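## Task

Set the timer with the black round cap and the blue square cup on the two-door cabinet that only arm1 can reach. Set the grey steel power module and the espresso tamper with the black handle on the work bench that only arm3 can reach. All four must keep their current upright orientation, and each base must lie entirely on the top surface. The attempt fails if any of them ends up resting unheld on the floor or on a lower board. Nothing may depend on a robot to stay in place at the end. Finish by opening the grippers and moving the arms away.

## Robot and tools

ROBOTS. There are three identical i2rt Big YAM arms named arm1, arm2 and arm3. Each has six joints, a two-finger gripper and a wrist camera (arm1_cam_wrist, arm2_cam_wrist, arm3_cam_wrist). When joints 1 and 6 are at 0 and the hand is level and pointing forward, the wrist camera rides on top of the hand and looks toward the fingertips. The hand reaches roughly 1.0 m from the joint-1 axis at most. The two fixed room cameras are room_a and room_b. Joints move at different speeds, so the hand may sweep a wide, curved path between two postures. The arms do not coordinate: if one stalls, the others keep moving. Loose objects can occasionally be nudged by outside disturbances.

FRAMES. There is one scene frame with its origin on the floor and +z pointing up. The 'hand' point is midway between the fingertips. The hand's z axis runs along the fingers, and the fingers open and close along its y axis. Foot poses are never printed.

execute_actions. Arguments: 'actions', a list holding one action or none, and optionally 'cameras'. An action is an object whose keys are robot names. Under each robot, 'joints' maps joint names to absolute targets. These are not offsets. The joint names, in order:
- joint1_rad: base yaw, -2.879 to 2.879 rad, tolerance 0.045. Positive is counter-clockwise seen from above; 0 unfolds the arm the way its foot faces.
- joint2_rad: shoulder, 0 to 3.141 rad, tolerance 0.14. At 0 the upper arm lies roughly level pointing backward; increasing it lifts the arm and then swings it forward.
- joint3_rad: elbow, 0 to 3.019 rad, tolerance 0.09. At 0 the forearm is folded back on the upper arm; increasing it opens the elbow.
- joint4_rad: hand pitch, -1.692 to 1.57 rad, tolerance 0.055. Positive tilts the fingers up.
- joint5_rad: hand sideways swing, -1.57 to 1.57 rad, tolerance 0.03. Positive goes to the arm's right.
- joint6_rad: hand roll, -2.094 to 2.094 rad, tolerance 0.035. Positive is clockwise as seen from behind the hand.
- gripper_m: fingertip gap in metres, 0 to 0.093, tolerance 0.003. Each pad pushes with about 50 to 62 N at most, and some grippers push with less.
Example: {"arm1": {"joints": {"gripper_m": 0.05}}, "arm2": {"joints": {"joint1_rad": 0.3}}}.
All motions in one action start together but can finish at different times. No action runs longer than 15 s. A joint or robot you leave out may keep driving toward an earlier target. A call containing an unknown key or an out-of-range value is rejected as a whole, and nothing moves. 'cameras' lists names from arm1_cam_wrist, arm2_cam_wrist, arm3_cam_wrist, room_a, room_b and all. Leaving it out, passing null or passing ["all"] returns every camera; [] returns none. An empty actions list only reports the state and images.

wait: 'seconds', from 0 to 10. It sends no new command and returns the state and images.

zoom_image: 'camera' (one of the five names) and 'region' [x0, y0, x1, y1], in pixels of that camera's latest full image. The origin is the top-left corner, and the region is at most 504 by 504 pixels. It returns a closer, more detailed view.

finished_scene: 'scene', the integer number of the current scene. This is final. The result tells whether the task succeeded and gives the next task, if there is one. Call it only after everything is settled and released.

READING RESULTS. joint_positions gives the current joint values. Joint torques list the total drive output for joints 1 to 6; these readings are biased, noisy and affected by friction. A 'pictures' line names the cameras in the same order as the returned images. Calibration lines give K, distortion D, T_world_to_cam and pos_world for each camera. Room cameras may be off by up to about 2.3 degrees and 9 mm. Wrist camera poses are computed from the reported joints and are therefore less exact.
joint_status words for your last action:
- off_target: the joint stopped short and may still be pushing.
- contact_stop or time_out: the joint now holds where it stopped. After time_out, a joint may still drive toward its target, or toward a point no further than 0.375, 0.375, 0.113, 0.225, 0.075 and 0.3 rad (joints 1 to 6) from where it is, and it moves on if the way clears. To relieve that push, command the reported position.
- not_followed, with 'joint command not followed' and a 'cause:' line: the self and inter-arm collision check blocked that arm's joint targets. The gripper part of the action still runs. The blocked targets may be retried with later actions.
- limit_stop_at_motor_heat: see heat below; resend the target.
on_its_own lists behaviour you did not command in this call; 'held at' there means the joint's held target, not its position. Once a stop is reported, later execute_actions, wait and finished_scene calls in that same reply are skipped. Small target changes may not move a joint at all. A joint carrying a load may sag.

AVOID. Do not let arms press against each other hard; this fails the task and ends the run, and a hard hit may do the same. The collision check can be too late, and it ignores fingers, gripper housings and wrist cameras. The arms never stop on contact by themselves and can push very hard. Avoid drops, slips, slams and hard pushes, and do not knock objects onto the floor. Long forceful holding heats motors: a MOTOR HOT line appears from 85 °C. At 100 °C an OVER-TEMPERATURE FAULT makes that arm go limp and fall until it cools. While you are thinking, the robots keep executing the last command.

Each tool is called after "Call:" in YAML: its name, and indented under it one key for each argument.

## Session

Call:
execute_actions:
  actions: []

Scene clock: 0.00 s.
Joint torques (N m, as the arm reports them, + toward a larger angle): no reading
Motor temperatures (°C, as the motors report them): arm1=[21 24 24 21 21 20] | arm2=[20 22 22 22 23 23] | arm3=[21 23 23 22 20 21]
arm1.joint_positions: joint1_rad=-0.272 joint2_rad=+0.286 joint3_rad=+1.326 joint4_rad=-1.329 joint5_rad=+0.114 joint6_rad=-0.442 gripper_m=+0.095
arm1.joint_status: not commanded
arm1.hand: x=+1.1046 y=+0.0409 z=+1.4772 quat_wxyz=(-0.305, -0.430, -0.675, +0.516) (m; scene frame)
arm2.joint_positions: joint1_rad=-0.711 joint2_rad=+0.549 joint3_rad=+1.345 joint4_rad=-1.483 joint5_rad=-0.170 joint6_rad=-0.644 gripper_m=+0.094
arm2.joint_status: not commanded
arm2.hand: x=+0.1245 y=-0.0706 z=+1.4422 quat_wxyz=(-0.413, +0.650, -0.625, -0.128) (m; scene frame)
arm3.joint_positions: joint1_rad=+0.897 joint2_rad=+0.604 joint3_rad=+1.447 joint4_rad=-1.524 joint5_rad=+0.059 joint6_rad=+0.238 gripper_m=+0.095
arm3.joint_status: not commanded
arm3.hand: x=-1.0370 y=-0.0692 z=+1.4090 quat_wxyz=(-0.398, -0.503, -0.749, +0.167) (m; scene frame)
pictures: arm1_cam_wrist, arm2_cam_wrist, arm3_cam_wrist, room_a, room_b
camera_calibration (this result's frames):
arm1_cam_wrist: T_world_to_cam=[[-0.898526, -0.0853821, 0.430535, 0.363602], [-0.327139, 0.784236, -0.527214, 1.11488], [-0.292626, -0.61456, -0.732588, 1.55781], [0, 0, 0, 1]] pos_world=[1.14728, 0.114079, 1.57247]
arm2_cam_wrist: T_world_to_cam=[[0.917471, -0.13412, 0.374512, -0.667799], [-0.0613822, -0.977905, -0.199833, 0.236497], [0.393039, 0.160353, -0.905432, 1.38922], [0, 0, 0, 1]] pos_world=[0.0811842, -0.0810588, 1.55521]
arm3_cam_wrist: T_world_to_cam=[[-0.884435, -0.443353, -0.145645, -0.744102], [-0.401233, 0.881818, -0.247808, 0.000304643], [0.238299, -0.160733, -0.957799, 1.70762], [0, 0, 0, 1]] pos_world=[-1.06491, -0.0556987, 1.52725]
Images, in order (width x height): arm1_cam_wrist 504x504, arm2_cam_wrist 504x504, arm3_cam_wrist 504x504, room_a 504x504, room_b 504x504.

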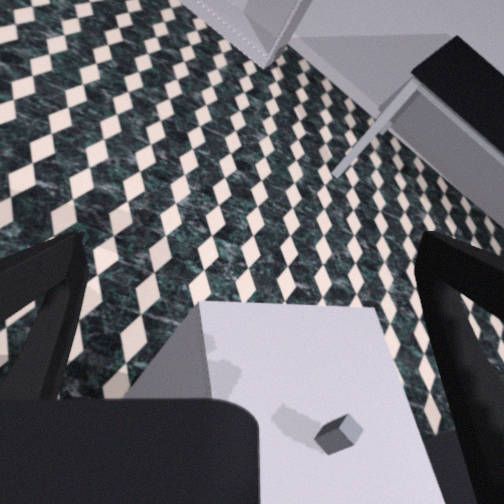

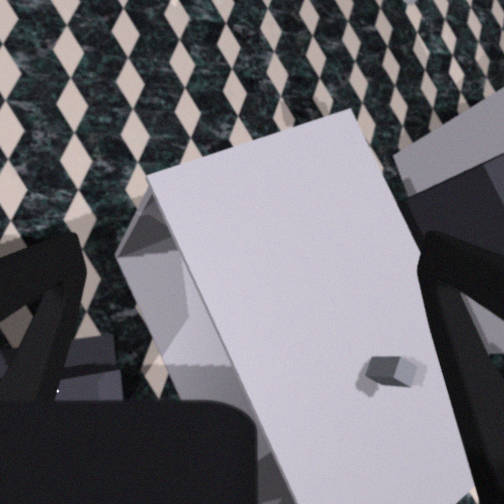

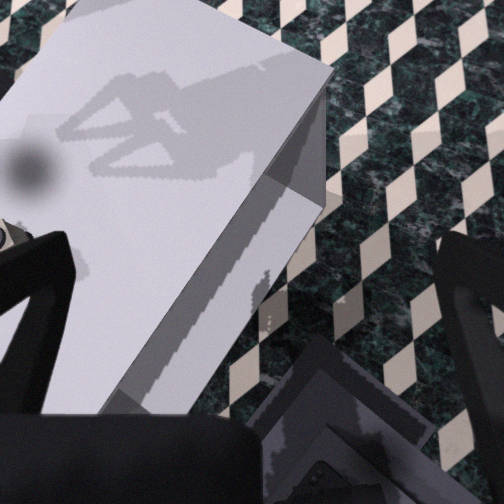

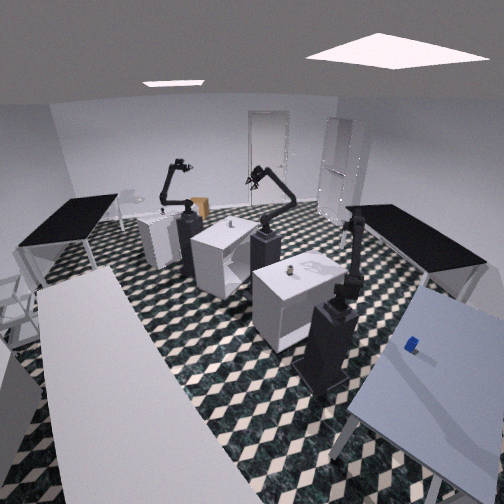

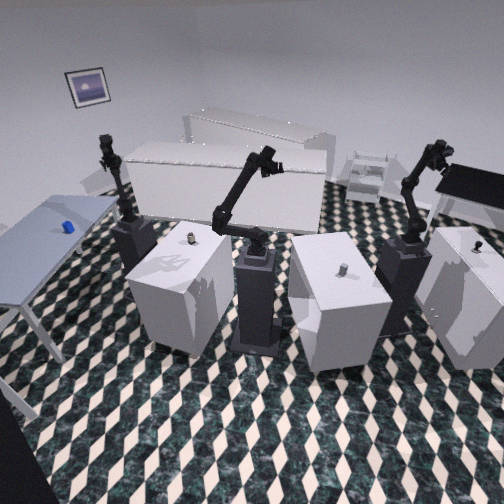

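Call:
execute_actions:
  actions:
    - {"arm1":{"joints":{"joint1_rad":1.42,"joint2_rad":1.95,"joint3_rad":1.65,"joint4_rad":-1.15,"joint5_rad":0,"joint6_rad":0}},"arm2":{"joints":{"joint1_rad":1.19,"joint2_rad":1.95,"joint3_rad":1.58,"joint4_rad":-1.15,"joint5_rad":0,"joint6_rad":0}},"arm3":{"joints":{"joint1_rad":-1.04,"joint2_rad":1.75,"joint3_rad":1.5,"joint4_rad":-1.2,"joint5_rad":0,"joint6_rad":0}}}

Scene clock: 2.40 s.
Joint torques (N m, as the arm reports them, + toward a larger angle): arm1=[ -1.26 -19.22   9.16   0.37  -0.02   0.14] | arm2=[ -1.96 -17.44   9.03   0.42   0.03   0.09] | arm3=[  1.96 -19.52  11.81   0.55   0.01  -0.3 ]
Motor temperatures (°C, as the motors report them): arm1=[21 24 25 21 21 20] | arm2=[20 22 23 22 23 23] | arm3=[21 24 24 22 20 21]
arm1.joint_positions: joint1_rad=+1.432 joint2_rad=+1.943 joint3_rad=+1.632 joint4_rad=-1.145 joint5_rad=+0.000 joint6_rad=-0.007 gripper_m=+0.095
arm1.joint_status: all done
arm1.hand: x=+1.7189 y=+0.2777 z=+1.0151 quat_wxyz=(-0.060, +0.111, -0.992, -0.004) (m; scene frame)
arm2.joint_positions: joint1_rad=+1.197 joint2_rad=+1.970 joint3_rad=+1.559 joint4_rad=-1.148 joint5_rad=-0.001 joint6_rad=-0.015 gripper_m=+0.094
arm2.joint_status: all done
arm2.hand: x=-0.5237 y=-0.0364 z=+0.9935 quat_wxyz=(+0.000, +0.986, -0.166, -0.007) (m; scene frame)
arm3.joint_positions: joint1_rad=-1.042 joint2_rad=+1.775 joint3_rad=+1.478 joint4_rad=-1.198 joint5_rad=+0.000 joint6_rad=+0.015 gripper_m=+0.095
arm3.joint_status: all done
arm3.hand: x=-1.6720 y=-0.0642 z=+1.0059 quat_wxyz=(-0.006, -0.990, -0.136, +0.036) (m; scene frame)
pictures: arm1_cam_wrist, arm2_cam_wrist, arm3_cam_wrist, room_a, room_b
camera_calibration (this result's frames):
arm1_cam_wrist: T_world_to_cam=[[0.212723, -0.977018, 0.0135884, -0.104505], [-0.85121, -0.178467, 0.493549, 1.01848], [-0.479781, -0.116556, -0.869612, 1.86709], [0, 0, 0, 1]] pos_world=[1.78496, 0.297281, 1.12239]
arm2_cam_wrist: T_world_to_cam=[[0.336159, 0.941793, 0.00480426, 0.201561], [0.775462, -0.279677, 0.566073, -0.156773], [0.534468, -0.186565, -0.824341, 1.21308], [0, 0, 0, 1]] pos_world=[-0.594539, -0.00735535, 1.08777]
arm3_cam_wrist: T_world_to_cam=[[-0.275843, 0.961198, -0.00310871, -0.397886], [0.815254, 0.235671, 0.528981, 0.852402], [0.509188, 0.143381, -0.848628, 1.83624], [0, 0, 0, 1]] pos_world=[-1.73967, -0.0817209, 1.10614]
Images, in order (width x height): arm1_cam_wrist 504x504, arm2_cam_wrist 504x504, arm3_cam_wrist 504x504, room_a 504x504, room_b 504x504.

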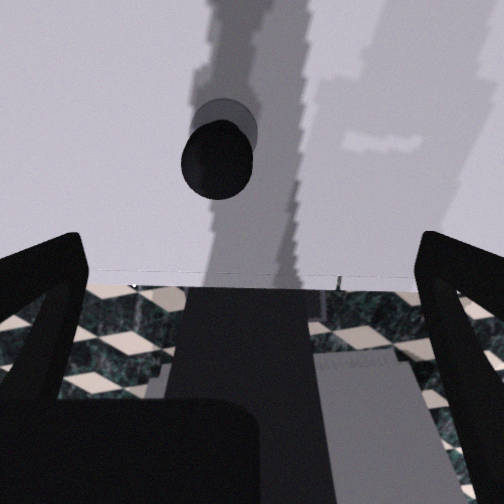

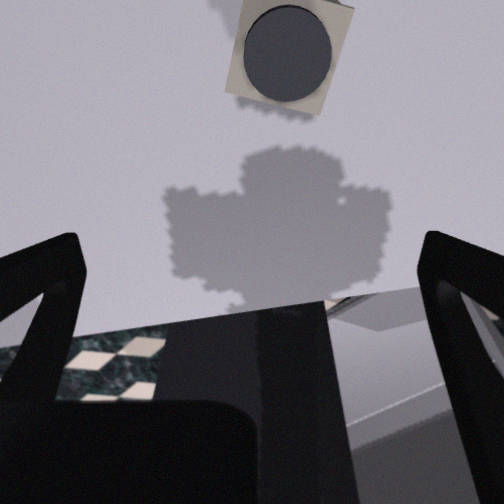

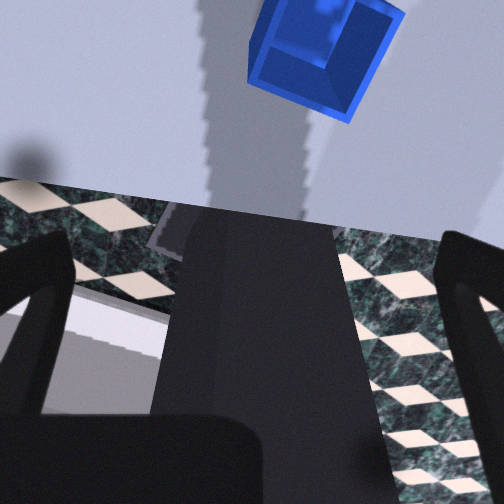

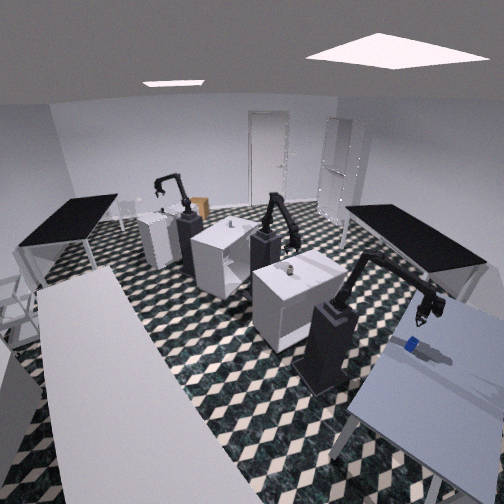

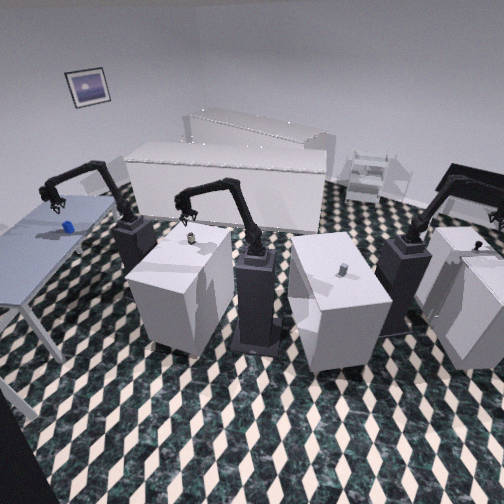

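Call:
execute_actions:
  actions:
    - {"arm1":{"joints":{"joint1_rad":1.472,"joint2_rad":2.07,"joint3_rad":1.55,"joint4_rad":-1.03}},"arm2":{"joints":{"joint1_rad":1.163,"joint2_rad":2.11,"joint3_rad":1.58,"joint4_rad":-0.98,"joint6_rad":0.21}},"arm3":{"joints":{"joint1_rad":-1.105,"joint2_rad":1.925,"joint3_rad":1.55,"joint4_rad":-1.12,"joint6_rad":0.36}}}
  cameras: ["arm1_cam_wrist","arm2_cam_wrist","arm3_cam_wrist"]

Scene clock: 4.07 s.
Joint torques (N m, as the arm reports them, + toward a larger angle): arm1=[  0.34 -22.46   7.98   0.84  -0.02   0.15] | arm2=[ -1.38 -19.76   8.62   1.2    0.02   0.09] | arm3=[  1.21 -20.77  12.56   0.8    0.01  -0.03]
Motor temperatures (°C, as the motors report them): arm1=[21 25 25 21 21 20] | arm2=[20 22 23 22 23 23] | arm3=[21 24 24 22 20 21]
arm1.joint_positions: joint1_rad=+1.464 joint2_rad=+2.091 joint3_rad=+1.535 joint4_rad=-1.040 joint5_rad=+0.000 joint6_rad=-0.007 gripper_m=+0.095
arm1.joint_status: all done
arm1.hand: x=+1.6884 y=+0.2900 z=+0.8957 quat_wxyz=(+0.010, +0.127, -0.992, +0.003) (m; scene frame)
arm2.joint_positions: joint1_rad=+1.163 joint2_rad=+2.128 joint3_rad=+1.559 joint4_rad=-0.998 joint5_rad=-0.001 joint6_rad=+0.195 gripper_m=+0.094
arm2.joint_status: all done
arm2.hand: x=-0.5333 y=-0.0115 z=+0.9028 quat_wxyz=(+0.001, +0.959, -0.284, -0.003) (m; scene frame)
arm3.joint_positions: joint1_rad=-1.103 joint2_rad=+1.948 joint3_rad=+1.516 joint4_rad=-1.127 joint5_rad=+0.000 joint6_rad=+0.344 gripper_m=+0.095
arm3.joint_status: all done
arm3.hand: x=-1.7048 y=-0.0370 z=+0.9265 quat_wxyz=(-0.001, -0.998, +0.059, +0.004) (m; scene frame)
pictures: arm1_cam_wrist, arm2_cam_wrist, arm3_cam_wrist
camera_calibration (this result's frames):
arm1_cam_wrist: T_world_to_cam=[[0.245179, -0.969378, 0.0138982, -0.141705], [-0.770105, -0.18603, 0.610189, 0.814463], [-0.588919, -0.160309, -0.792134, 1.87759], [0, 0, 0, 1]] pos_world=[1.76771, 0.315143, 0.992295]
arm2_cam_wrist: T_world_to_cam=[[0.553166, 0.833062, 0.00375933, 0.297188], [0.681103, -0.454852, 0.573767, -0.150389], [0.479694, -0.314828, -0.81901, 1.11258], [0, 0, 0, 1]] pos_world=[-0.595663, 0.0342916, 0.996388]
arm3_cam_wrist: T_world_to_cam=[[0.111435, 0.993759, -0.00512818, 0.229981], [0.807483, -0.0875363, 0.583359, 0.839098], [0.57927, -0.0691473, -0.812198, 1.85958], [0, 0, 0, 1]] pos_world=[-1.78038, -0.0265086, 1.02203]
Images, in order (width x height): arm1_cam_wrist 504x504, arm2_cam_wrist 504x504, arm3_cam_wrist 504x504.

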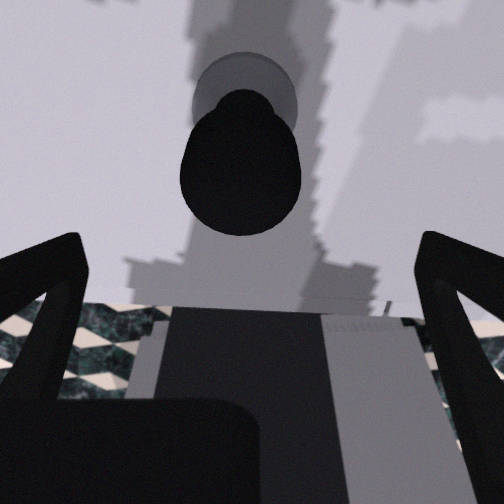

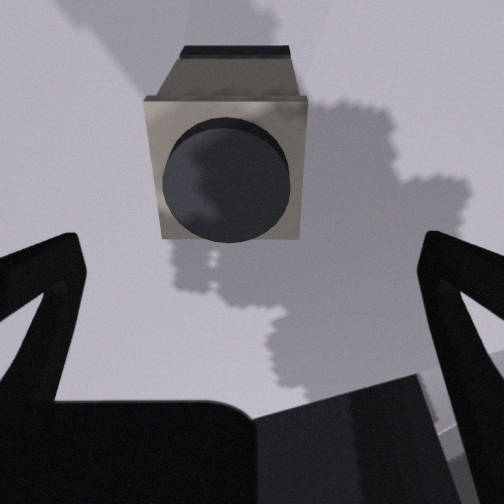

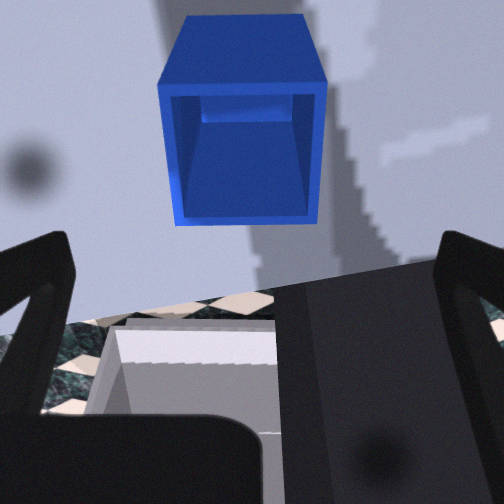

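Call:
execute_actions:
  actions:
    - {"arm1":{"joints":{"joint2_rad":2.19,"joint3_rad":1.50,"joint4_rad":-0.85}},"arm2":{"joints":{"joint1_rad":1.183,"joint2_rad":2.21,"joint3_rad":1.535,"joint4_rad":-0.855}},"arm3":{"joints":{"joint2_rad":2.04,"joint3_rad":1.46,"joint4_rad":-0.955}}}
  cameras: ["arm1_cam_wrist","arm2_cam_wrist","arm3_cam_wrist"]

Scene clock: 5.30 s.
Joint torques (N m, as the arm reports them, + toward a larger angle): arm1=[  0.3  -21.52   6.74   0.92  -0.01   0.15] | arm2=[ -0.72 -18.46   7.07   0.98   0.09   0.11] | arm3=[  1.13 -21.3    8.69   1.01   0.04  -0.04]
Motor temperatures (°C, as the motors report them): arm1=[21 25 25 21 21 20] | arm2=[20 22 23 22 23 23] | arm3=[21 24 24 22 20 21]
arm1.joint_positions: joint1_rad=+1.464 joint2_rad=+2.198 joint3_rad=+1.492 joint4_rad=-0.860 joint5_rad=+0.000 joint6_rad=-0.007 gripper_m=+0.095
arm1.joint_status: all done
arm1.hand: x=+1.6924 y=+0.2907 z=+0.8213 quat_wxyz=(-0.005, +0.127, -0.992, +0.001) (m; scene frame)
arm2.joint_positions: joint1_rad=+1.178 joint2_rad=+2.222 joint3_rad=+1.522 joint4_rad=-0.872 joint5_rad=-0.001 joint6_rad=+0.195 gripper_m=+0.094
arm2.joint_status: all done
arm2.hand: x=-0.5317 y=-0.0221 z=+0.8370 quat_wxyz=(+0.001, +0.961, -0.277, +0.000) (m; scene frame)
arm3.joint_positions: joint1_rad=-1.103 joint2_rad=+2.064 joint3_rad=+1.452 joint4_rad=-0.964 joint5_rad=+0.000 joint6_rad=+0.345 gripper_m=+0.095
arm3.joint_status: all done
arm3.hand: x=-1.7025 y=-0.0365 z=+0.8416 quat_wxyz=(+0.001, -0.998, +0.059, -0.004) (m; scene frame)
pictures: arm1_cam_wrist, arm2_cam_wrist, arm3_cam_wrist
camera_calibration (this result's frames):
arm1_cam_wrist: T_world_to_cam=[[0.244909, -0.969447, 0.0138723, -0.140507], [-0.787336, -0.190513, 0.586351, 0.913132], [-0.565793, -0.154525, -0.809939, 1.79493], [0, 0, 0, 1]] pos_world=[1.76891, 0.31511, 0.920316]
arm2_cam_wrist: T_world_to_cam=[[0.540365, 0.841417, 0.00485422, 0.297783], [0.6851, -0.443311, 0.578025, -0.119722], [0.488512, -0.309019, -0.816005, 1.05693], [0, 0, 0, 1]] pos_world=[-0.595211, 0.022976, 0.930213]
arm3_cam_wrist: T_world_to_cam=[[0.111841, 0.993726, 0.000557588, 0.224731], [0.79758, -0.0901004, 0.596446, 0.858899], [0.592754, -0.0662626, -0.802653, 1.80431], [0, 0, 0, 1]] pos_world=[-1.77969, -0.0263749, 0.935827]
Images, in order (width x height): arm1_cam_wrist 504x504, arm2_cam_wrist 504x504, arm3_cam_wrist 504x504.

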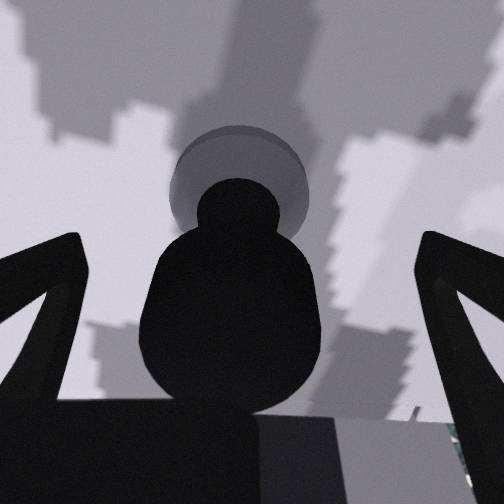

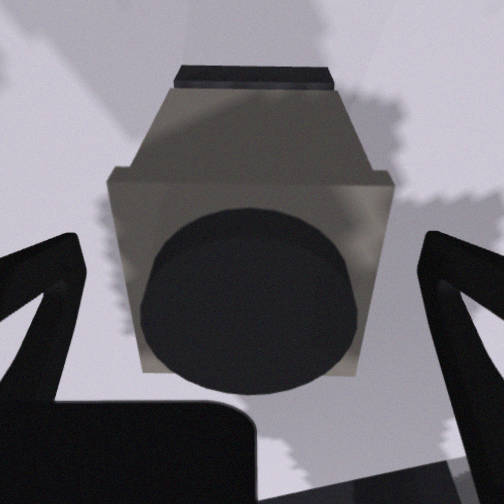

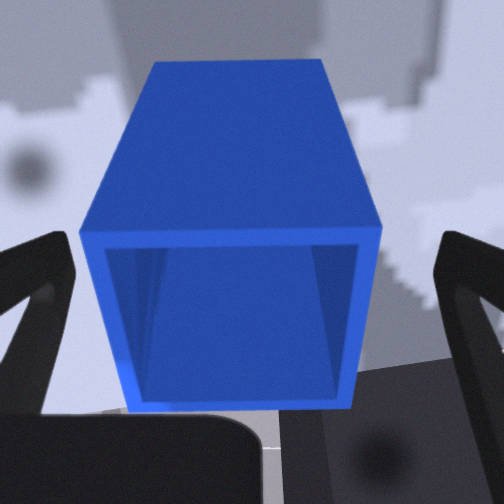

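Call:
execute_actions:
  actions:
    - {"arm1":{"joints":{"joint1_rad":1.482,"joint3_rad":1.44,"joint4_rad":-0.80}},"arm2":{"joints":{"joint2_rad":2.245,"joint4_rad":-0.82}},"arm3":{"joints":{"joint1_rad":-1.088,"joint2_rad":2.075,"joint4_rad":-0.93}}}
  cameras: ["arm1_cam_wrist"]

Call:
execute_actions:
  actions:
    - {"arm1":{"joints":{"gripper_m":0.02}},"arm2":{"joints":{"gripper_m":0.03}},"arm3":{"joints":{"gripper_m":0.035}}}
  cameras: ["arm1_cam_wrist","arm2_cam_wrist","arm3_cam_wrist"]

Call:
execute_actions:
  actions:
    - {"arm1":{"joints":{"joint2_rad":1.8,"joint4_rad":-1.2}},"arm2":{"joints":{"joint2_rad":2.0,"joint4_rad":-1.08}},"arm3":{"joints":{"joint2_rad":1.8,"joint4_rad":-1.2}}}
  cameras: []

Call:
execute_actions:
  actions:
    - {"arm1":{"joints":{"joint1_rad":0.0}},"arm2":{"joints":{"joint1_rad":-1.2}},"arm3":{"joints":{"joint1_rad":1.6}}}
  cameras: []

Call:
execute_actions:
  actions:
    - {"arm2":{"joints":{"joint2_rad":2.17,"joint4_rad":-0.87}},"arm3":{"joints":{"joint2_rad":1.99,"joint4_rad":-0.97}}}
  cameras: ["room_b","arm2_cam_wrist","arm3_cam_wrist"]

Scene clock: 6.37 s.
Joint torques (N m, as the arm reports them, + toward a larger angle): arm1=[  1.01 -21.12   6.09   0.9   -0.01   0.15] | arm2=[ -0.48 -17.56   7.09   1.07   0.12   0.11] | arm3=[  2.41 -18.94   8.97   0.99   0.07  -0.04]
Motor temperatures (°C, as the motors report them): arm1=[21 25 25 21 21 20] | arm2=[20 23 23 22 23 23] | arm3=[21 24 24 22 20 21]
arm1.joint_positions: joint1_rad=+1.466 joint2_rad=+2.198 joint3_rad=+1.436 joint4_rad=-0.811 joint5_rad=+0.000 joint6_rad=-0.007 gripper_m=+0.095
arm1.joint_status: all done
arm1.hand: x=+1.6768 y=+0.2880 z=+0.8053 quat_wxyz=(-0.002, +0.129, -0.992, +0.002) (m; scene frame)
arm2.joint_positions: joint1_rad=+1.178 joint2_rad=+2.236 joint3_rad=+1.522 joint4_rad=-0.838 joint5_rad=-0.001 joint6_rad=+0.195 gripper_m=+0.094
arm2.joint_status: all done
arm2.hand: x=-0.5365 y=-0.0202 z=+0.8294 quat_wxyz=(+0.000, +0.961, -0.277, -0.010) (m; scene frame)
arm3.joint_positions: joint1_rad=-1.103 joint2_rad=+2.071 joint3_rad=+1.452 joint4_rad=-0.940 joint5_rad=+0.000 joint6_rad=+0.345 gripper_m=+0.095
arm3.joint_status: all done
arm3.hand: x=-1.7072 y=-0.0376 z=+0.8376 quat_wxyz=(-0.001, -0.998, +0.059, +0.004) (m; scene frame)
pictures: arm1_cam_wrist
camera_calibration (this result's frames):
arm1_cam_wrist: T_world_to_cam=[[0.247186, -0.968868, 0.0138899, -0.143057], [-0.783199, -0.191335, 0.591599, 0.898726], [-0.570524, -0.157114, -0.806112, 1.77829], [0, 0, 0, 1]] pos_world=[1.7538, 0.312749, 0.903802]
Images, in order (width x height): arm1_cam_wrist 504x504.

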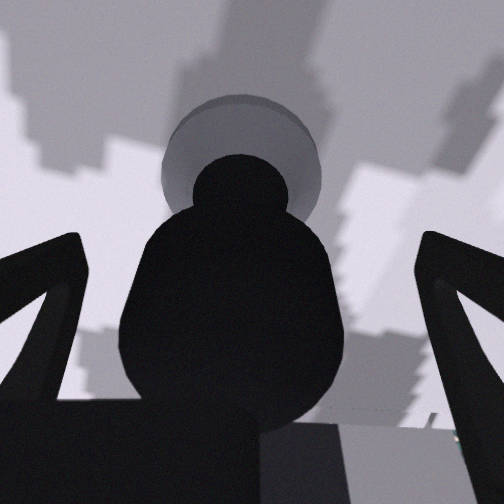

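Scene clock: 7.03 s.
Joint torques (N m, as the arm reports them, + toward a larger angle): arm1=[  0.9  -21.44   6.16   0.87  -0.05   0.14] | arm2=[ -0.22 -17.38   7.4    1.13   0.06   0.11] | arm3=[  2.29 -19.61   9.1    1.02   0.03  -0.01]
Motor temperatures (°C, as the motors report them): arm1=[21 25 25 21 21 20] | arm2=[20 23 23 22 23 23] | arm3=[21 24 24 22 20 21]
arm1.joint_positions: joint1_rad=+1.468 joint2_rad=+2.198 joint3_rad=+1.436 joint4_rad=-0.810 joint5_rad=+0.000 joint6_rad=-0.007 gripper_m=+0.043
arm1.joint_status: gripper_m off_target (ended at +0.043, target +0.020)
arm1.hand: x=+1.6768 y=+0.2887 z=+0.8053 quat_wxyz=(-0.002, +0.129, -0.992, +0.002) (m; scene frame)
arm2.joint_positions: joint1_rad=+1.178 joint2_rad=+2.236 joint3_rad=+1.522 joint4_rad=-0.838 joint5_rad=+0.000 joint6_rad=+0.196 gripper_m=+0.044
arm2.joint_status: gripper_m off_target (ended at +0.044, target +0.030)
arm2.hand: x=-0.5366 y=-0.0200 z=+0.8294 quat_wxyz=(+0.000, +0.961, -0.277, -0.010) (m; scene frame)
arm3.joint_positions: joint1_rad=-1.103 joint2_rad=+2.071 joint3_rad=+1.452 joint4_rad=-0.940 joint5_rad=+0.000 joint6_rad=+0.346 gripper_m=+0.053
arm3.joint_status: gripper_m off_target (ended at +0.053, target +0.035)
arm3.hand: x=-1.7072 y=-0.0377 z=+0.8376 quat_wxyz=(-0.002, -0.998, +0.060, +0.004) (m; scene frame)
pictures: arm1_cam_wrist, arm2_cam_wrist, arm3_cam_wrist
camera_calibration (this result's frames):
arm1_cam_wrist: T_world_to_cam=[[0.248283, -0.968577, 0.014658, -0.144851], [-0.783527, -0.191904, 0.590981, 0.900083], [-0.569598, -0.158215, -0.806552, 1.77752], [0, 0, 0, 1]] pos_world=[1.75368, 0.313661, 0.903856]
arm2_cam_wrist: T_world_to_cam=[[0.54109, 0.840964, 0.00131796, 0.30209], [0.69575, -0.448537, 0.561022, -0.0913429], [0.472391, -0.302647, -0.8278, 1.05497], [0, 0, 0, 1]] pos_world=[-0.598263, 0.0242655, 0.924149]
arm3_cam_wrist: T_world_to_cam=[[0.112569, 0.993629, -0.00549706, 0.232693], [0.807332, -0.0882353, 0.583464, 0.892486], [0.579262, -0.0701179, -0.81212, 1.78853], [0, 0, 0, 1]] pos_world=[-1.78275, -0.0270539, 0.933047]
Images, in order (width x height): arm1_cam_wrist 504x504, arm2_cam_wrist 504x504, arm3_cam_wrist 504x504.

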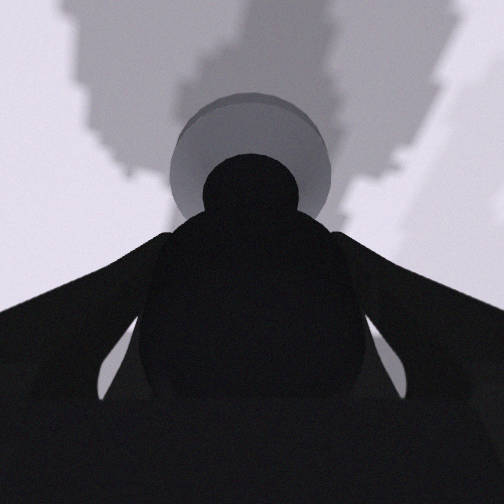

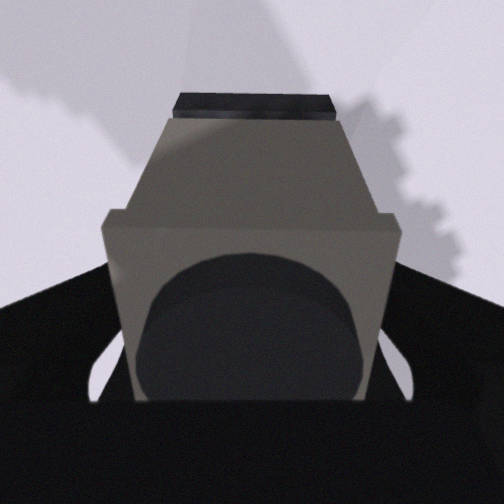

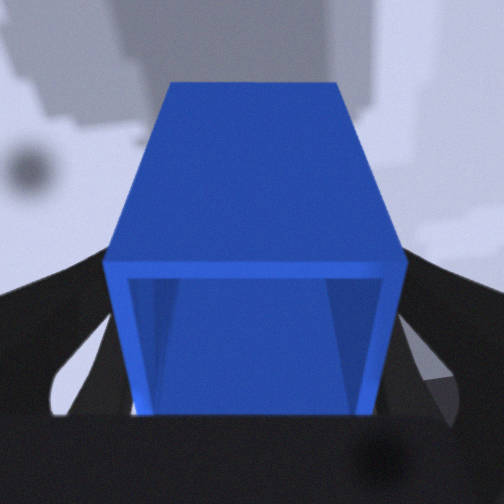

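Scene clock: 8.43 s.
Joint torques (N m, as the arm reports them, + toward a larger angle): arm1=[  0.88 -18.5    9.25   0.02  -0.05   0.14] | arm2=[  0.05 -16.64   8.91  -0.21   0.02   0.12] | arm3=[  2.87 -18.8   10.45  -0.02   0.05  -0.02]
Motor temperatures (°C, as the motors report them): arm1=[21 25 25 21 21 20] | arm2=[20 23 24 22 23 23] | arm3=[21 24 25 22 20 21]
arm1.joint_positions: joint1_rad=+1.468 joint2_rad=+1.812 joint3_rad=+1.416 joint4_rad=-1.192 joint5_rad=+0.000 joint6_rad=-0.007 gripper_m=+0.043
arm1.joint_status: all done
arm1.hand: x=+1.6282 y=+0.2772 z=+1.0059 quat_wxyz=(+0.006, +0.129, -0.992, +0.003) (m; scene frame)
arm2.joint_positions: joint1_rad=+1.178 joint2_rad=+2.009 joint3_rad=+1.512 joint4_rad=-1.066 joint5_rad=+0.000 joint6_rad=+0.196 gripper_m=+0.044
arm2.joint_status: all done
arm2.hand: x=-0.5168 y=-0.0275 z=+0.9551 quat_wxyz=(+0.000, +0.961, -0.277, -0.004) (m; scene frame)
arm3.joint_positions: joint1_rad=-1.103 joint2_rad=+1.811 joint3_rad=+1.448 joint4_rad=-1.193 joint5_rad=+0.000 joint6_rad=+0.346 gripper_m=+0.053
arm3.joint_status: all done
arm3.hand: x=-1.6702 y=-0.0291 z=+0.9758 quat_wxyz=(-0.002, -0.998, +0.060, +0.005) (m; scene frame)
pictures: none
No camera images: the call's "cameras" was empty. Leave "cameras" out to get every camera's image.

Scene clock: 10.87 s.
Joint torques (N m, as the arm reports them, + toward a larger angle): arm1=[  0.22 -18.33   9.28   0.    -0.18   0.12] | arm2=[ -0.07 -17.43   9.12  -0.34  -0.06   0.05] | arm3=[  1.39 -19.24  10.51   0.33   0.1    0.  ]
Motor temperatures (°C, as the motors report them): arm1=[21 25 26 21 21 20] | arm2=[20 23 24 22 23 23] | arm3=[21 25 25 22 20 21]
arm1.joint_positions: joint1_rad=-0.003 joint2_rad=+1.812 joint3_rad=+1.416 joint4_rad=-1.192 joint5_rad=+0.003 joint6_rad=-0.005 gripper_m=+0.043
arm1.joint_status: all done
arm1.hand: x=+1.2989 y=-0.3481 z=+1.0059 quat_wxyz=(+0.005, -0.571, -0.821, -0.004) (m; scene frame)
arm2.joint_positions: joint1_rad=-1.205 joint2_rad=+2.009 joint3_rad=+1.512 joint4_rad=-1.066 joint5_rad=+0.001 joint6_rad=+0.197 gripper_m=+0.044
arm2.joint_status: all done
arm2.hand: x=+0.5637 y=-0.0143 z=+0.9539 quat_wxyz=(-0.003, +0.097, -0.995, +0.000) (m; scene frame)
arm3.joint_positions: joint1_rad=+1.605 joint2_rad=+1.811 joint3_rad=+1.448 joint4_rad=-1.193 joint5_rad=+0.000 joint6_rad=+0.347 gripper_m=+0.053
arm3.joint_status: all done
arm3.hand: x=-0.6185 y=-0.0205 z=+0.9790 quat_wxyz=(-0.009, -0.274, -0.962, -0.001) (m; scene frame)
pictures: none
No camera images: the call's "cameras" was empty. Leave "cameras" out to get every camera's image.

Scene clock: 12.10 s.
Joint torques (N m, as the arm reports them, + toward a larger angle): arm1=[  0.11 -18.38   9.24  -0.04  -0.17   0.13] | arm2=[  0.21 -18.92   8.24   0.99   0.01   0.06] | arm3=[  0.62 -21.04   9.47   0.94   0.12  -0.08]
Motor temperatures (°C, as the motors report them): arm1=[21 25 26 21 21 20] | arm2=[20 23 24 22 23 23] | arm3=[21 25 25 22 20 21]
arm1.joint_positions: joint1_rad=-0.003 joint2_rad=+1.812 joint3_rad=+1.416 joint4_rad=-1.192 joint5_rad=+0.003 joint6_rad=-0.005 gripper_m=+0.043
arm1.joint_status: not commanded
arm1.hand: x=+1.2989 y=-0.3481 z=+1.0059 quat_wxyz=(+0.005, -0.571, -0.821, -0.004) (m; scene frame)
arm2.joint_positions: joint1_rad=-1.205 joint2_rad=+2.196 joint3_rad=+1.512 joint4_rad=-0.887 joint5_rad=+0.001 joint6_rad=+0.197 gripper_m=+0.044
arm2.joint_status: all done
arm2.hand: x=+0.5754 y=-0.0095 z=+0.8479 quat_wxyz=(+0.001, +0.097, -0.995, +0.001) (m; scene frame)
arm3.joint_positions: joint1_rad=+1.605 joint2_rad=+2.016 joint3_rad=+1.448 joint4_rad=-0.979 joint5_rad=+0.000 joint6_rad=+0.347 gripper_m=+0.053
arm3.joint_status: all done
arm3.hand: x=-0.5836 y=-0.0277 z=+0.8702 quat_wxyz=(-0.013, -0.274, -0.962, -0.001) (m; scene frame)
pictures: arm2_cam_wrist, arm3_cam_wrist, room_b
camera_calibration (this result's frames):
arm2_cam_wrist: T_world_to_cam=[[0.183914, -0.982909, 0.00814634, -0.126064], [-0.802596, -0.14538, 0.578537, -0.0204707], [-0.567465, -0.112939, -0.815616, 1.13799], [0, 0, 0, 1]] pos_world=[0.652525, 0.00163877, 0.941033]
arm3_cam_wrist: T_world_to_cam=[[-0.520356, -0.853867, -0.0118683, -0.318541], [-0.705197, 0.421834, 0.569871, -0.88952], [-0.481588, 0.304905, -0.821648, 0.564488], [0, 0, 0, 1]] pos_world=[-0.521191, -0.0688772, 0.966942]
Images, in order (width x height): arm2_cam_wrist 504x504, arm3_cam_wrist 504x504, room_b 504x504.

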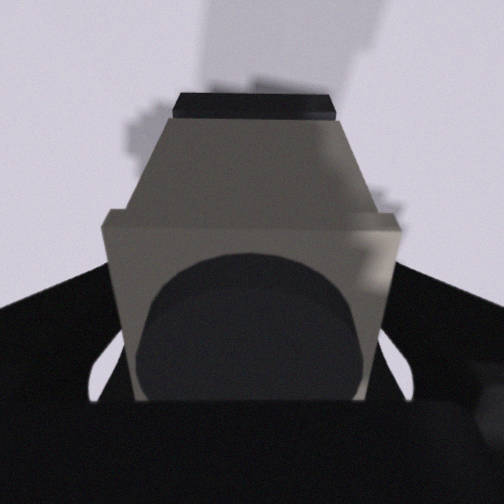

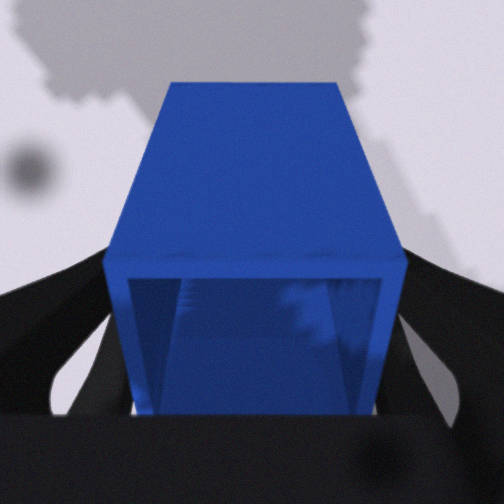

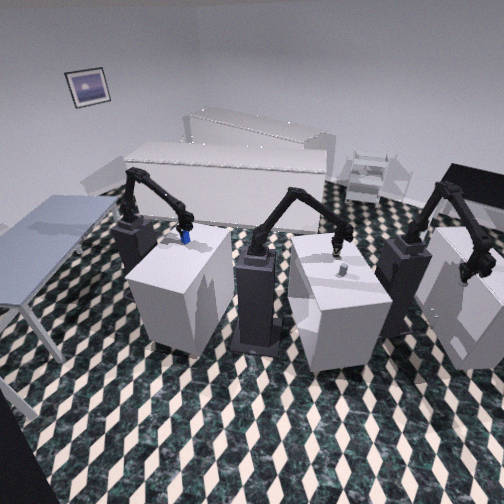

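Call:
execute_actions:
  actions:
    - {"arm2":{"joints":{"joint2_rad":2.225,"joint4_rad":-0.83}},"arm3":{"joints":{"joint2_rad":2.06,"joint4_rad":-0.94}}}
  cameras: ["arm2_cam_wrist","arm3_cam_wrist"]

Scene clock: 13.20 s.
Joint torques (N m, as the arm reports them, + toward a larger angle): arm1=[  0.14 -18.41   9.28  -0.03  -0.17   0.12] | arm2=[ -0.08 -18.15   8.21   0.95  -0.06   0.03] | arm3=[  1.37 -18.07   9.53   0.98   0.1   -0.04]
Motor temperatures (°C, as the motors report them): arm1=[21 25 26 21 21 20] | arm2=[20 23 24 22 23 23] | arm3=[21 25 25 22 20 21]
arm1.joint_positions: joint1_rad=-0.003 joint2_rad=+1.812 joint3_rad=+1.416 joint4_rad=-1.192 joint5_rad=+0.003 joint6_rad=-0.005 gripper_m=+0.043
arm1.joint_status: not commanded
arm1.hand: x=+1.2989 y=-0.3481 z=+1.0059 quat_wxyz=(+0.005, -0.571, -0.821, -0.004) (m; scene frame)
arm2.joint_positions: joint1_rad=-1.205 joint2_rad=+2.227 joint3_rad=+1.512 joint4_rad=-0.845 joint5_rad=+0.001 joint6_rad=+0.197 gripper_m=+0.044
arm2.joint_status: all done
arm2.hand: x=+0.5782 y=-0.0083 z=+0.8298 quat_wxyz=(-0.004, +0.097, -0.995, -0.001) (m; scene frame)
arm3.joint_positions: joint1_rad=+1.605 joint2_rad=+2.045 joint3_rad=+1.448 joint4_rad=-0.948 joint5_rad=+0.000 joint6_rad=+0.347 gripper_m=+0.053
arm3.joint_status: all done
arm3.hand: x=-0.5801 y=-0.0285 z=+0.8544 quat_wxyz=(-0.014, -0.274, -0.962, -0.002) (m; scene frame)
pictures: arm2_cam_wrist, arm3_cam_wrist
camera_calibration (this result's frames):
arm2_cam_wrist: T_world_to_cam=[[0.183848, -0.982936, 0.00602829, -0.123498], [-0.808063, -0.147643, 0.570295, 0.00243112], [-0.559673, -0.109719, -0.821418, 1.12526], [0, 0, 0, 1]] pos_world=[0.654448, 0.00243052, 0.923667]
arm3_cam_wrist: T_world_to_cam=[[-0.520325, -0.853873, -0.0127575, -0.316751], [-0.706682, 0.422149, 0.567794, -0.876786], [-0.479439, 0.304453, -0.823072, 0.555817], [0, 0, 0, 1]] pos_world=[-0.517943, -0.0695509, 0.95127]
Images, in order (width x height): arm2_cam_wrist 504x504, arm3_cam_wrist 504x504.

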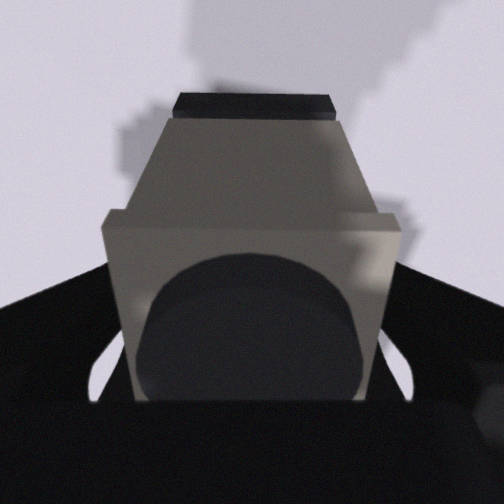

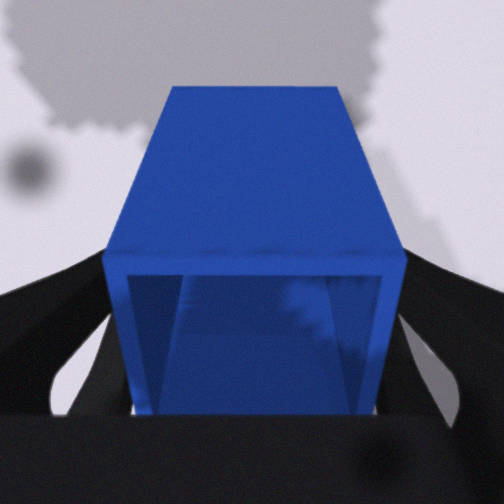

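Call:
execute_actions:
  actions:
    - {"arm2":{"joints":{"joint2_rad":2.25,"joint4_rad":-0.81}},"arm3":{"joints":{"gripper_m":0.093,"joint2_rad":2.04}}}
  cameras: ["arm2_cam_wrist","arm3_cam_wrist"]

Scene clock: 13.97 s.
Joint torques (N m, as the arm reports them, + toward a larger angle): arm1=[  0.12 -18.36   9.27  -0.02  -0.18   0.11] | arm2=[ -0.6  -17.48   7.91   1.4    0.     0.07] | arm3=[  1.6  -19.47   9.49   0.89   0.03  -0.02]
Motor temperatures (°C, as the motors report them): arm1=[21 25 26 21 21 20] | arm2=[20 23 24 22 23 23] | arm3=[21 25 25 22 20 21]
arm1.joint_positions: joint1_rad=-0.003 joint2_rad=+1.812 joint3_rad=+1.416 joint4_rad=-1.192 joint5_rad=+0.003 joint6_rad=-0.005 gripper_m=+0.043
arm1.joint_status: not commanded
arm1.hand: x=+1.2989 y=-0.3481 z=+1.0059 quat_wxyz=(+0.005, -0.571, -0.821, -0.004) (m; scene frame)
arm2.joint_positions: joint1_rad=-1.205 joint2_rad=+2.229 joint3_rad=+1.512 joint4_rad=-0.832 joint5_rad=+0.001 joint6_rad=+0.197 gripper_m=+0.044
arm2.joint_status: all done
arm2.hand: x=+0.5808 y=-0.0073 z=+0.8289 quat_wxyz=(-0.010, +0.097, -0.995, -0.002) (m; scene frame)
arm3.joint_positions: joint1_rad=+1.605 joint2_rad=+2.044 joint3_rad=+1.448 joint4_rad=-0.947 joint5_rad=+0.000 joint6_rad=+0.347 gripper_m=+0.093
arm3.joint_status: all done
arm3.hand: x=-0.5799 y=-0.0285 z=+0.8546 quat_wxyz=(-0.015, -0.274, -0.962, -0.002) (m; scene frame)
pictures: arm2_cam_wrist, arm3_cam_wrist
camera_calibration (this result's frames):
arm2_cam_wrist: T_world_to_cam=[[0.183799, -0.982957, 0.00367418, -0.120933], [-0.814045, -0.150118, 0.561066, 0.016283], [-0.550952, -0.106114, -0.827763, 1.12637], [0, 0, 0, 1]] pos_world=[0.65606, 0.00309702, 0.923678]
arm3_cam_wrist: T_world_to_cam=[[-0.520316, -0.853875, -0.0130116, -0.316475], [-0.707106, 0.422238, 0.5672, -0.876525], [-0.478824, 0.304324, -0.823477, 0.556774], [0, 0, 0, 1]] pos_world=[-0.517866, -0.0695672, 0.951538]
Images, in order (width x height): arm2_cam_wrist 504x504, arm3_cam_wrist 504x504.

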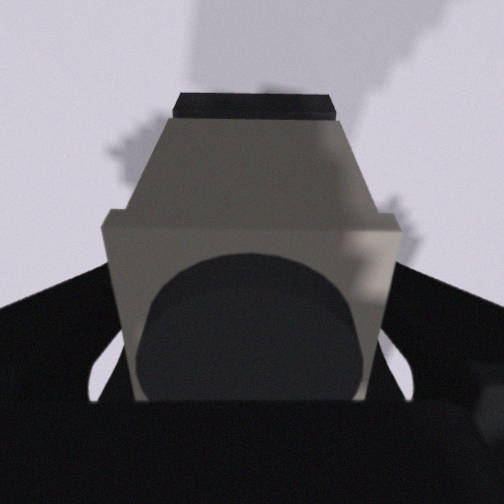

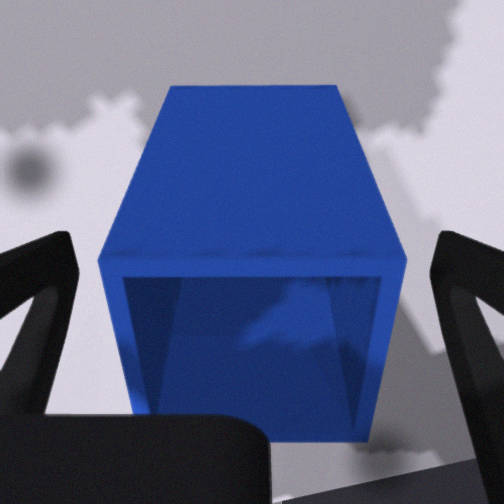

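Call:
execute_actions:
  actions:
    - {"arm2":{"joints":{"gripper_m":0.093,"joint2_rad":2.22}},"arm3":{"joints":{"joint2_rad":1.7,"joint4_rad":-1.25}}}
  cameras: []

Call:
execute_actions:
  actions:
    - {"arm2":{"joints":{"joint2_rad":2.08,"joint3_rad":1.64,"joint4_rad":-1.1}},"arm3":{"joints":{"joint1_rad":0.2}}}
  cameras: []

Call:
execute_actions:
  actions:
    - {"arm2":{"joints":{"joint1_rad":-1.5,"joint6_rad":0}}}
  cameras: ["arm2_cam_wrist"]

Scene clock: 15.50 s.
Joint torques (N m, as the arm reports them, + toward a larger angle): arm1=[  0.26 -18.39   9.27   0.    -0.17   0.12] | arm2=[ -0.44 -18.7    7.97   0.96  -0.07   0.09] | arm3=[  0.82 -17.56  10.89   0.18   0.06  -0.07]
Motor temperatures (°C, as the motors report them): arm1=[21 26 26 21 21 20] | arm2=[20 23 24 22 23 23] | arm3=[21 25 25 22 20 21]
arm1.joint_positions: joint1_rad=-0.003 joint2_rad=+1.812 joint3_rad=+1.416 joint4_rad=-1.192 joint5_rad=+0.003 joint6_rad=-0.005 gripper_m=+0.043
arm1.joint_status: not commanded
arm1.hand: x=+1.2989 y=-0.3481 z=+1.0059 quat_wxyz=(+0.005, -0.571, -0.821, -0.004) (m; scene frame)
arm2.joint_positions: joint1_rad=-1.205 joint2_rad=+2.229 joint3_rad=+1.512 joint4_rad=-0.828 joint5_rad=+0.000 joint6_rad=+0.197 gripper_m=+0.093
arm2.joint_status: all done
arm2.hand: x=+0.5818 y=-0.0068 z=+0.8290 quat_wxyz=(-0.012, +0.097, -0.995, -0.003) (m; scene frame)
arm3.joint_positions: joint1_rad=+1.605 joint2_rad=+1.710 joint3_rad=+1.448 joint4_rad=-1.243 joint5_rad=+0.000 joint6_rad=+0.347 gripper_m=+0.093
arm3.joint_status: all done
arm3.hand: x=-0.6303 y=-0.0180 z=+1.0303 quat_wxyz=(-0.034, -0.274, -0.961, -0.003) (m; scene frame)
pictures: none
No camera images: the call's "cameras" was empty. Leave "cameras" out to get every camera's image.

Scene clock: 17.30 s.
Joint torques (N m, as the arm reports them, + toward a larger angle): arm1=[  0.16 -18.47   9.26  -0.02  -0.19   0.12] | arm2=[ -0.42 -17.24   9.12  -0.22  -0.09   0.08] | arm3=[  1.99 -16.95  11.01   0.33   0.05  -0.04]
Motor temperatures (°C, as the motors report them): arm1=[21 26 27 21 21 20] | arm2=[20 24 25 22 23 23] | arm3=[21 25 26 22 20 21]
arm1.joint_positions: joint1_rad=-0.003 joint2_rad=+1.812 joint3_rad=+1.416 joint4_rad=-1.192 joint5_rad=+0.003 joint6_rad=-0.005 gripper_m=+0.043
arm1.joint_status: not commanded
arm1.hand: x=+1.2989 y=-0.3481 z=+1.0059 quat_wxyz=(+0.005, -0.571, -0.821, -0.004) (m; scene frame)
arm2.joint_positions: joint1_rad=-1.205 joint2_rad=+2.076 joint3_rad=+1.619 joint4_rad=-1.085 joint5_rad=+0.000 joint6_rad=+0.197 gripper_m=+0.093
arm2.joint_status: all done
arm2.hand: x=+0.5937 y=-0.0018 z=+0.9516 quat_wxyz=(-0.013, +0.097, -0.995, -0.004) (m; scene frame)
arm3.joint_positions: joint1_rad=+0.199 joint2_rad=+1.710 joint3_rad=+1.448 joint4_rad=-1.243 joint5_rad=+0.000 joint6_rad=+0.347 gripper_m=+0.093
arm3.joint_status: all done
arm3.hand: x=-1.1687 y=-0.4351 z=+1.0287 quat_wxyz=(-0.027, -0.830, -0.556, +0.018) (m; scene frame)
pictures: none
No camera images: the call's "cameras" was empty. Leave "cameras" out to get every camera's image.

Scene clock: 18.77 s.
Joint torques (N m, as the arm reports them, + toward a larger angle): arm1=[  0.31 -18.36   9.27  -0.02  -0.18   0.12] | arm2=[ -1.87 -16.49   9.06  -0.28  -0.08  -0.16] | arm3=[  1.78 -17.21  10.87   0.42   0.03  -0.03]
Motor temperatures (°C, as the motors report them): arm1=[21 26 27 21 21 20] | arm2=[20 24 25 22 23 23] | arm3=[21 25 26 22 20 21]
arm1.joint_positions: joint1_rad=-0.003 joint2_rad=+1.812 joint3_rad=+1.416 joint4_rad=-1.192 joint5_rad=+0.003 joint6_rad=-0.005 gripper_m=+0.043
arm1.joint_status: not commanded
arm1.hand: x=+1.2989 y=-0.3481 z=+1.0059 quat_wxyz=(+0.005, -0.571, -0.821, -0.004) (m; scene frame)
arm2.joint_positions: joint1_rad=-1.493 joint2_rad=+2.076 joint3_rad=+1.619 joint4_rad=-1.085 joint5_rad=+0.001 joint6_rad=+0.015 gripper_m=+0.093
arm2.joint_status: all done
arm2.hand: x=+0.6369 y=-0.1729 z=+0.9516 quat_wxyz=(-0.013, +0.044, -0.999, +0.000) (m; scene frame)
arm3.joint_positions: joint1_rad=+0.199 joint2_rad=+1.710 joint3_rad=+1.448 joint4_rad=-1.243 joint5_rad=+0.000 joint6_rad=+0.347 gripper_m=+0.093
arm3.joint_status: not commanded
arm3.hand: x=-1.1687 y=-0.4351 z=+1.0287 quat_wxyz=(-0.027, -0.830, -0.556, +0.018) (m; scene frame)
pictures: arm2_cam_wrist
camera_calibration (this result's frames):
arm2_cam_wrist: T_world_to_cam=[[0.0786233, -0.996873, 0.00787239, -0.233881], [-0.829366, -0.0610262, 0.555363, -0.00122077], [-0.553146, -0.0501936, -0.831571, 1.25594], [0, 0, 0, 1]] pos_world=[0.712094, -0.170184, 1.04692]
Images, in order (width x height): arm2_cam_wrist 504x504.

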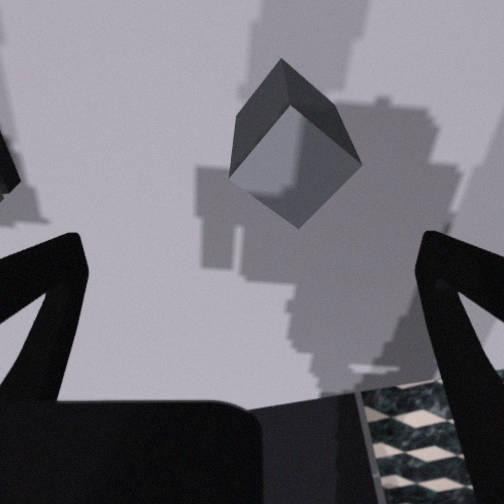

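Call:
execute_actions:
  actions:
    - {"arm2":{"joints":{"joint1_rad":-1.533,"joint6_rad":0.72,"joint2_rad":2.16,"joint3_rad":1.59,"joint4_rad":-0.96}}}
  cameras: ["arm2_cam_wrist"]

Scene clock: 20.70 s.
Joint torques (N m, as the arm reports them, + toward a larger angle): arm1=[  0.2  -18.5    9.26   0.    -0.17   0.12] | arm2=[ -0.18 -18.41   7.77   0.85   0.01   0.04] | arm3=[  1.4  -17.07  10.89   0.33   0.04  -0.05]
Motor temperatures (°C, as the motors report them): arm1=[21 26 27 21 21 20] | arm2=[20 24 25 22 23 23] | arm3=[21 25 26 22 20 21]
arm1.joint_positions: joint1_rad=-0.003 joint2_rad=+1.812 joint3_rad=+1.416 joint4_rad=-1.192 joint5_rad=+0.003 joint6_rad=-0.005 gripper_m=+0.043
arm1.joint_status: not commanded
arm1.hand: x=+1.2989 y=-0.3481 z=+1.0059 quat_wxyz=(+0.005, -0.571, -0.821, -0.004) (m; scene frame)
arm2.joint_positions: joint1_rad=-1.535 joint2_rad=+2.175 joint3_rad=+1.577 joint4_rad=-0.977 joint5_rad=+0.001 joint6_rad=+0.705 gripper_m=+0.093
arm2.joint_status: all done
arm2.hand: x=+0.6321 y=-0.1990 z=+0.8800 quat_wxyz=(+0.002, -0.316, -0.949, +0.002) (m; scene frame)
arm3.joint_positions: joint1_rad=+0.199 joint2_rad=+1.710 joint3_rad=+1.448 joint4_rad=-1.243 joint5_rad=+0.000 joint6_rad=+0.347 gripper_m=+0.093
arm3.joint_status: not commanded
arm3.hand: x=-1.1687 y=-0.4351 z=+1.0287 quat_wxyz=(-0.027, -0.830, -0.556, +0.018) (m; scene frame)
pictures: arm2_cam_wrist
camera_calibration (this result's frames):
arm2_cam_wrist: T_world_to_cam=[[-0.607008, -0.794606, 0.0119732, 0.211002], [-0.643138, 0.500039, 0.579944, 0.00533428], [-0.466814, 0.34433, -0.814569, 1.20138], [0, 0, 0, 1]] pos_world=[0.692331, -0.248675, 0.972986]
Images, in order (width x height): arm2_cam_wrist 504x504.

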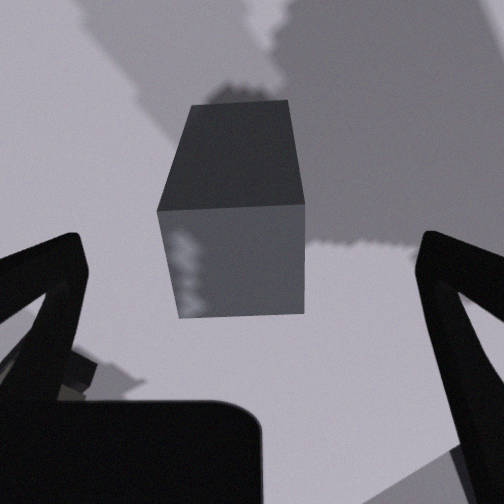

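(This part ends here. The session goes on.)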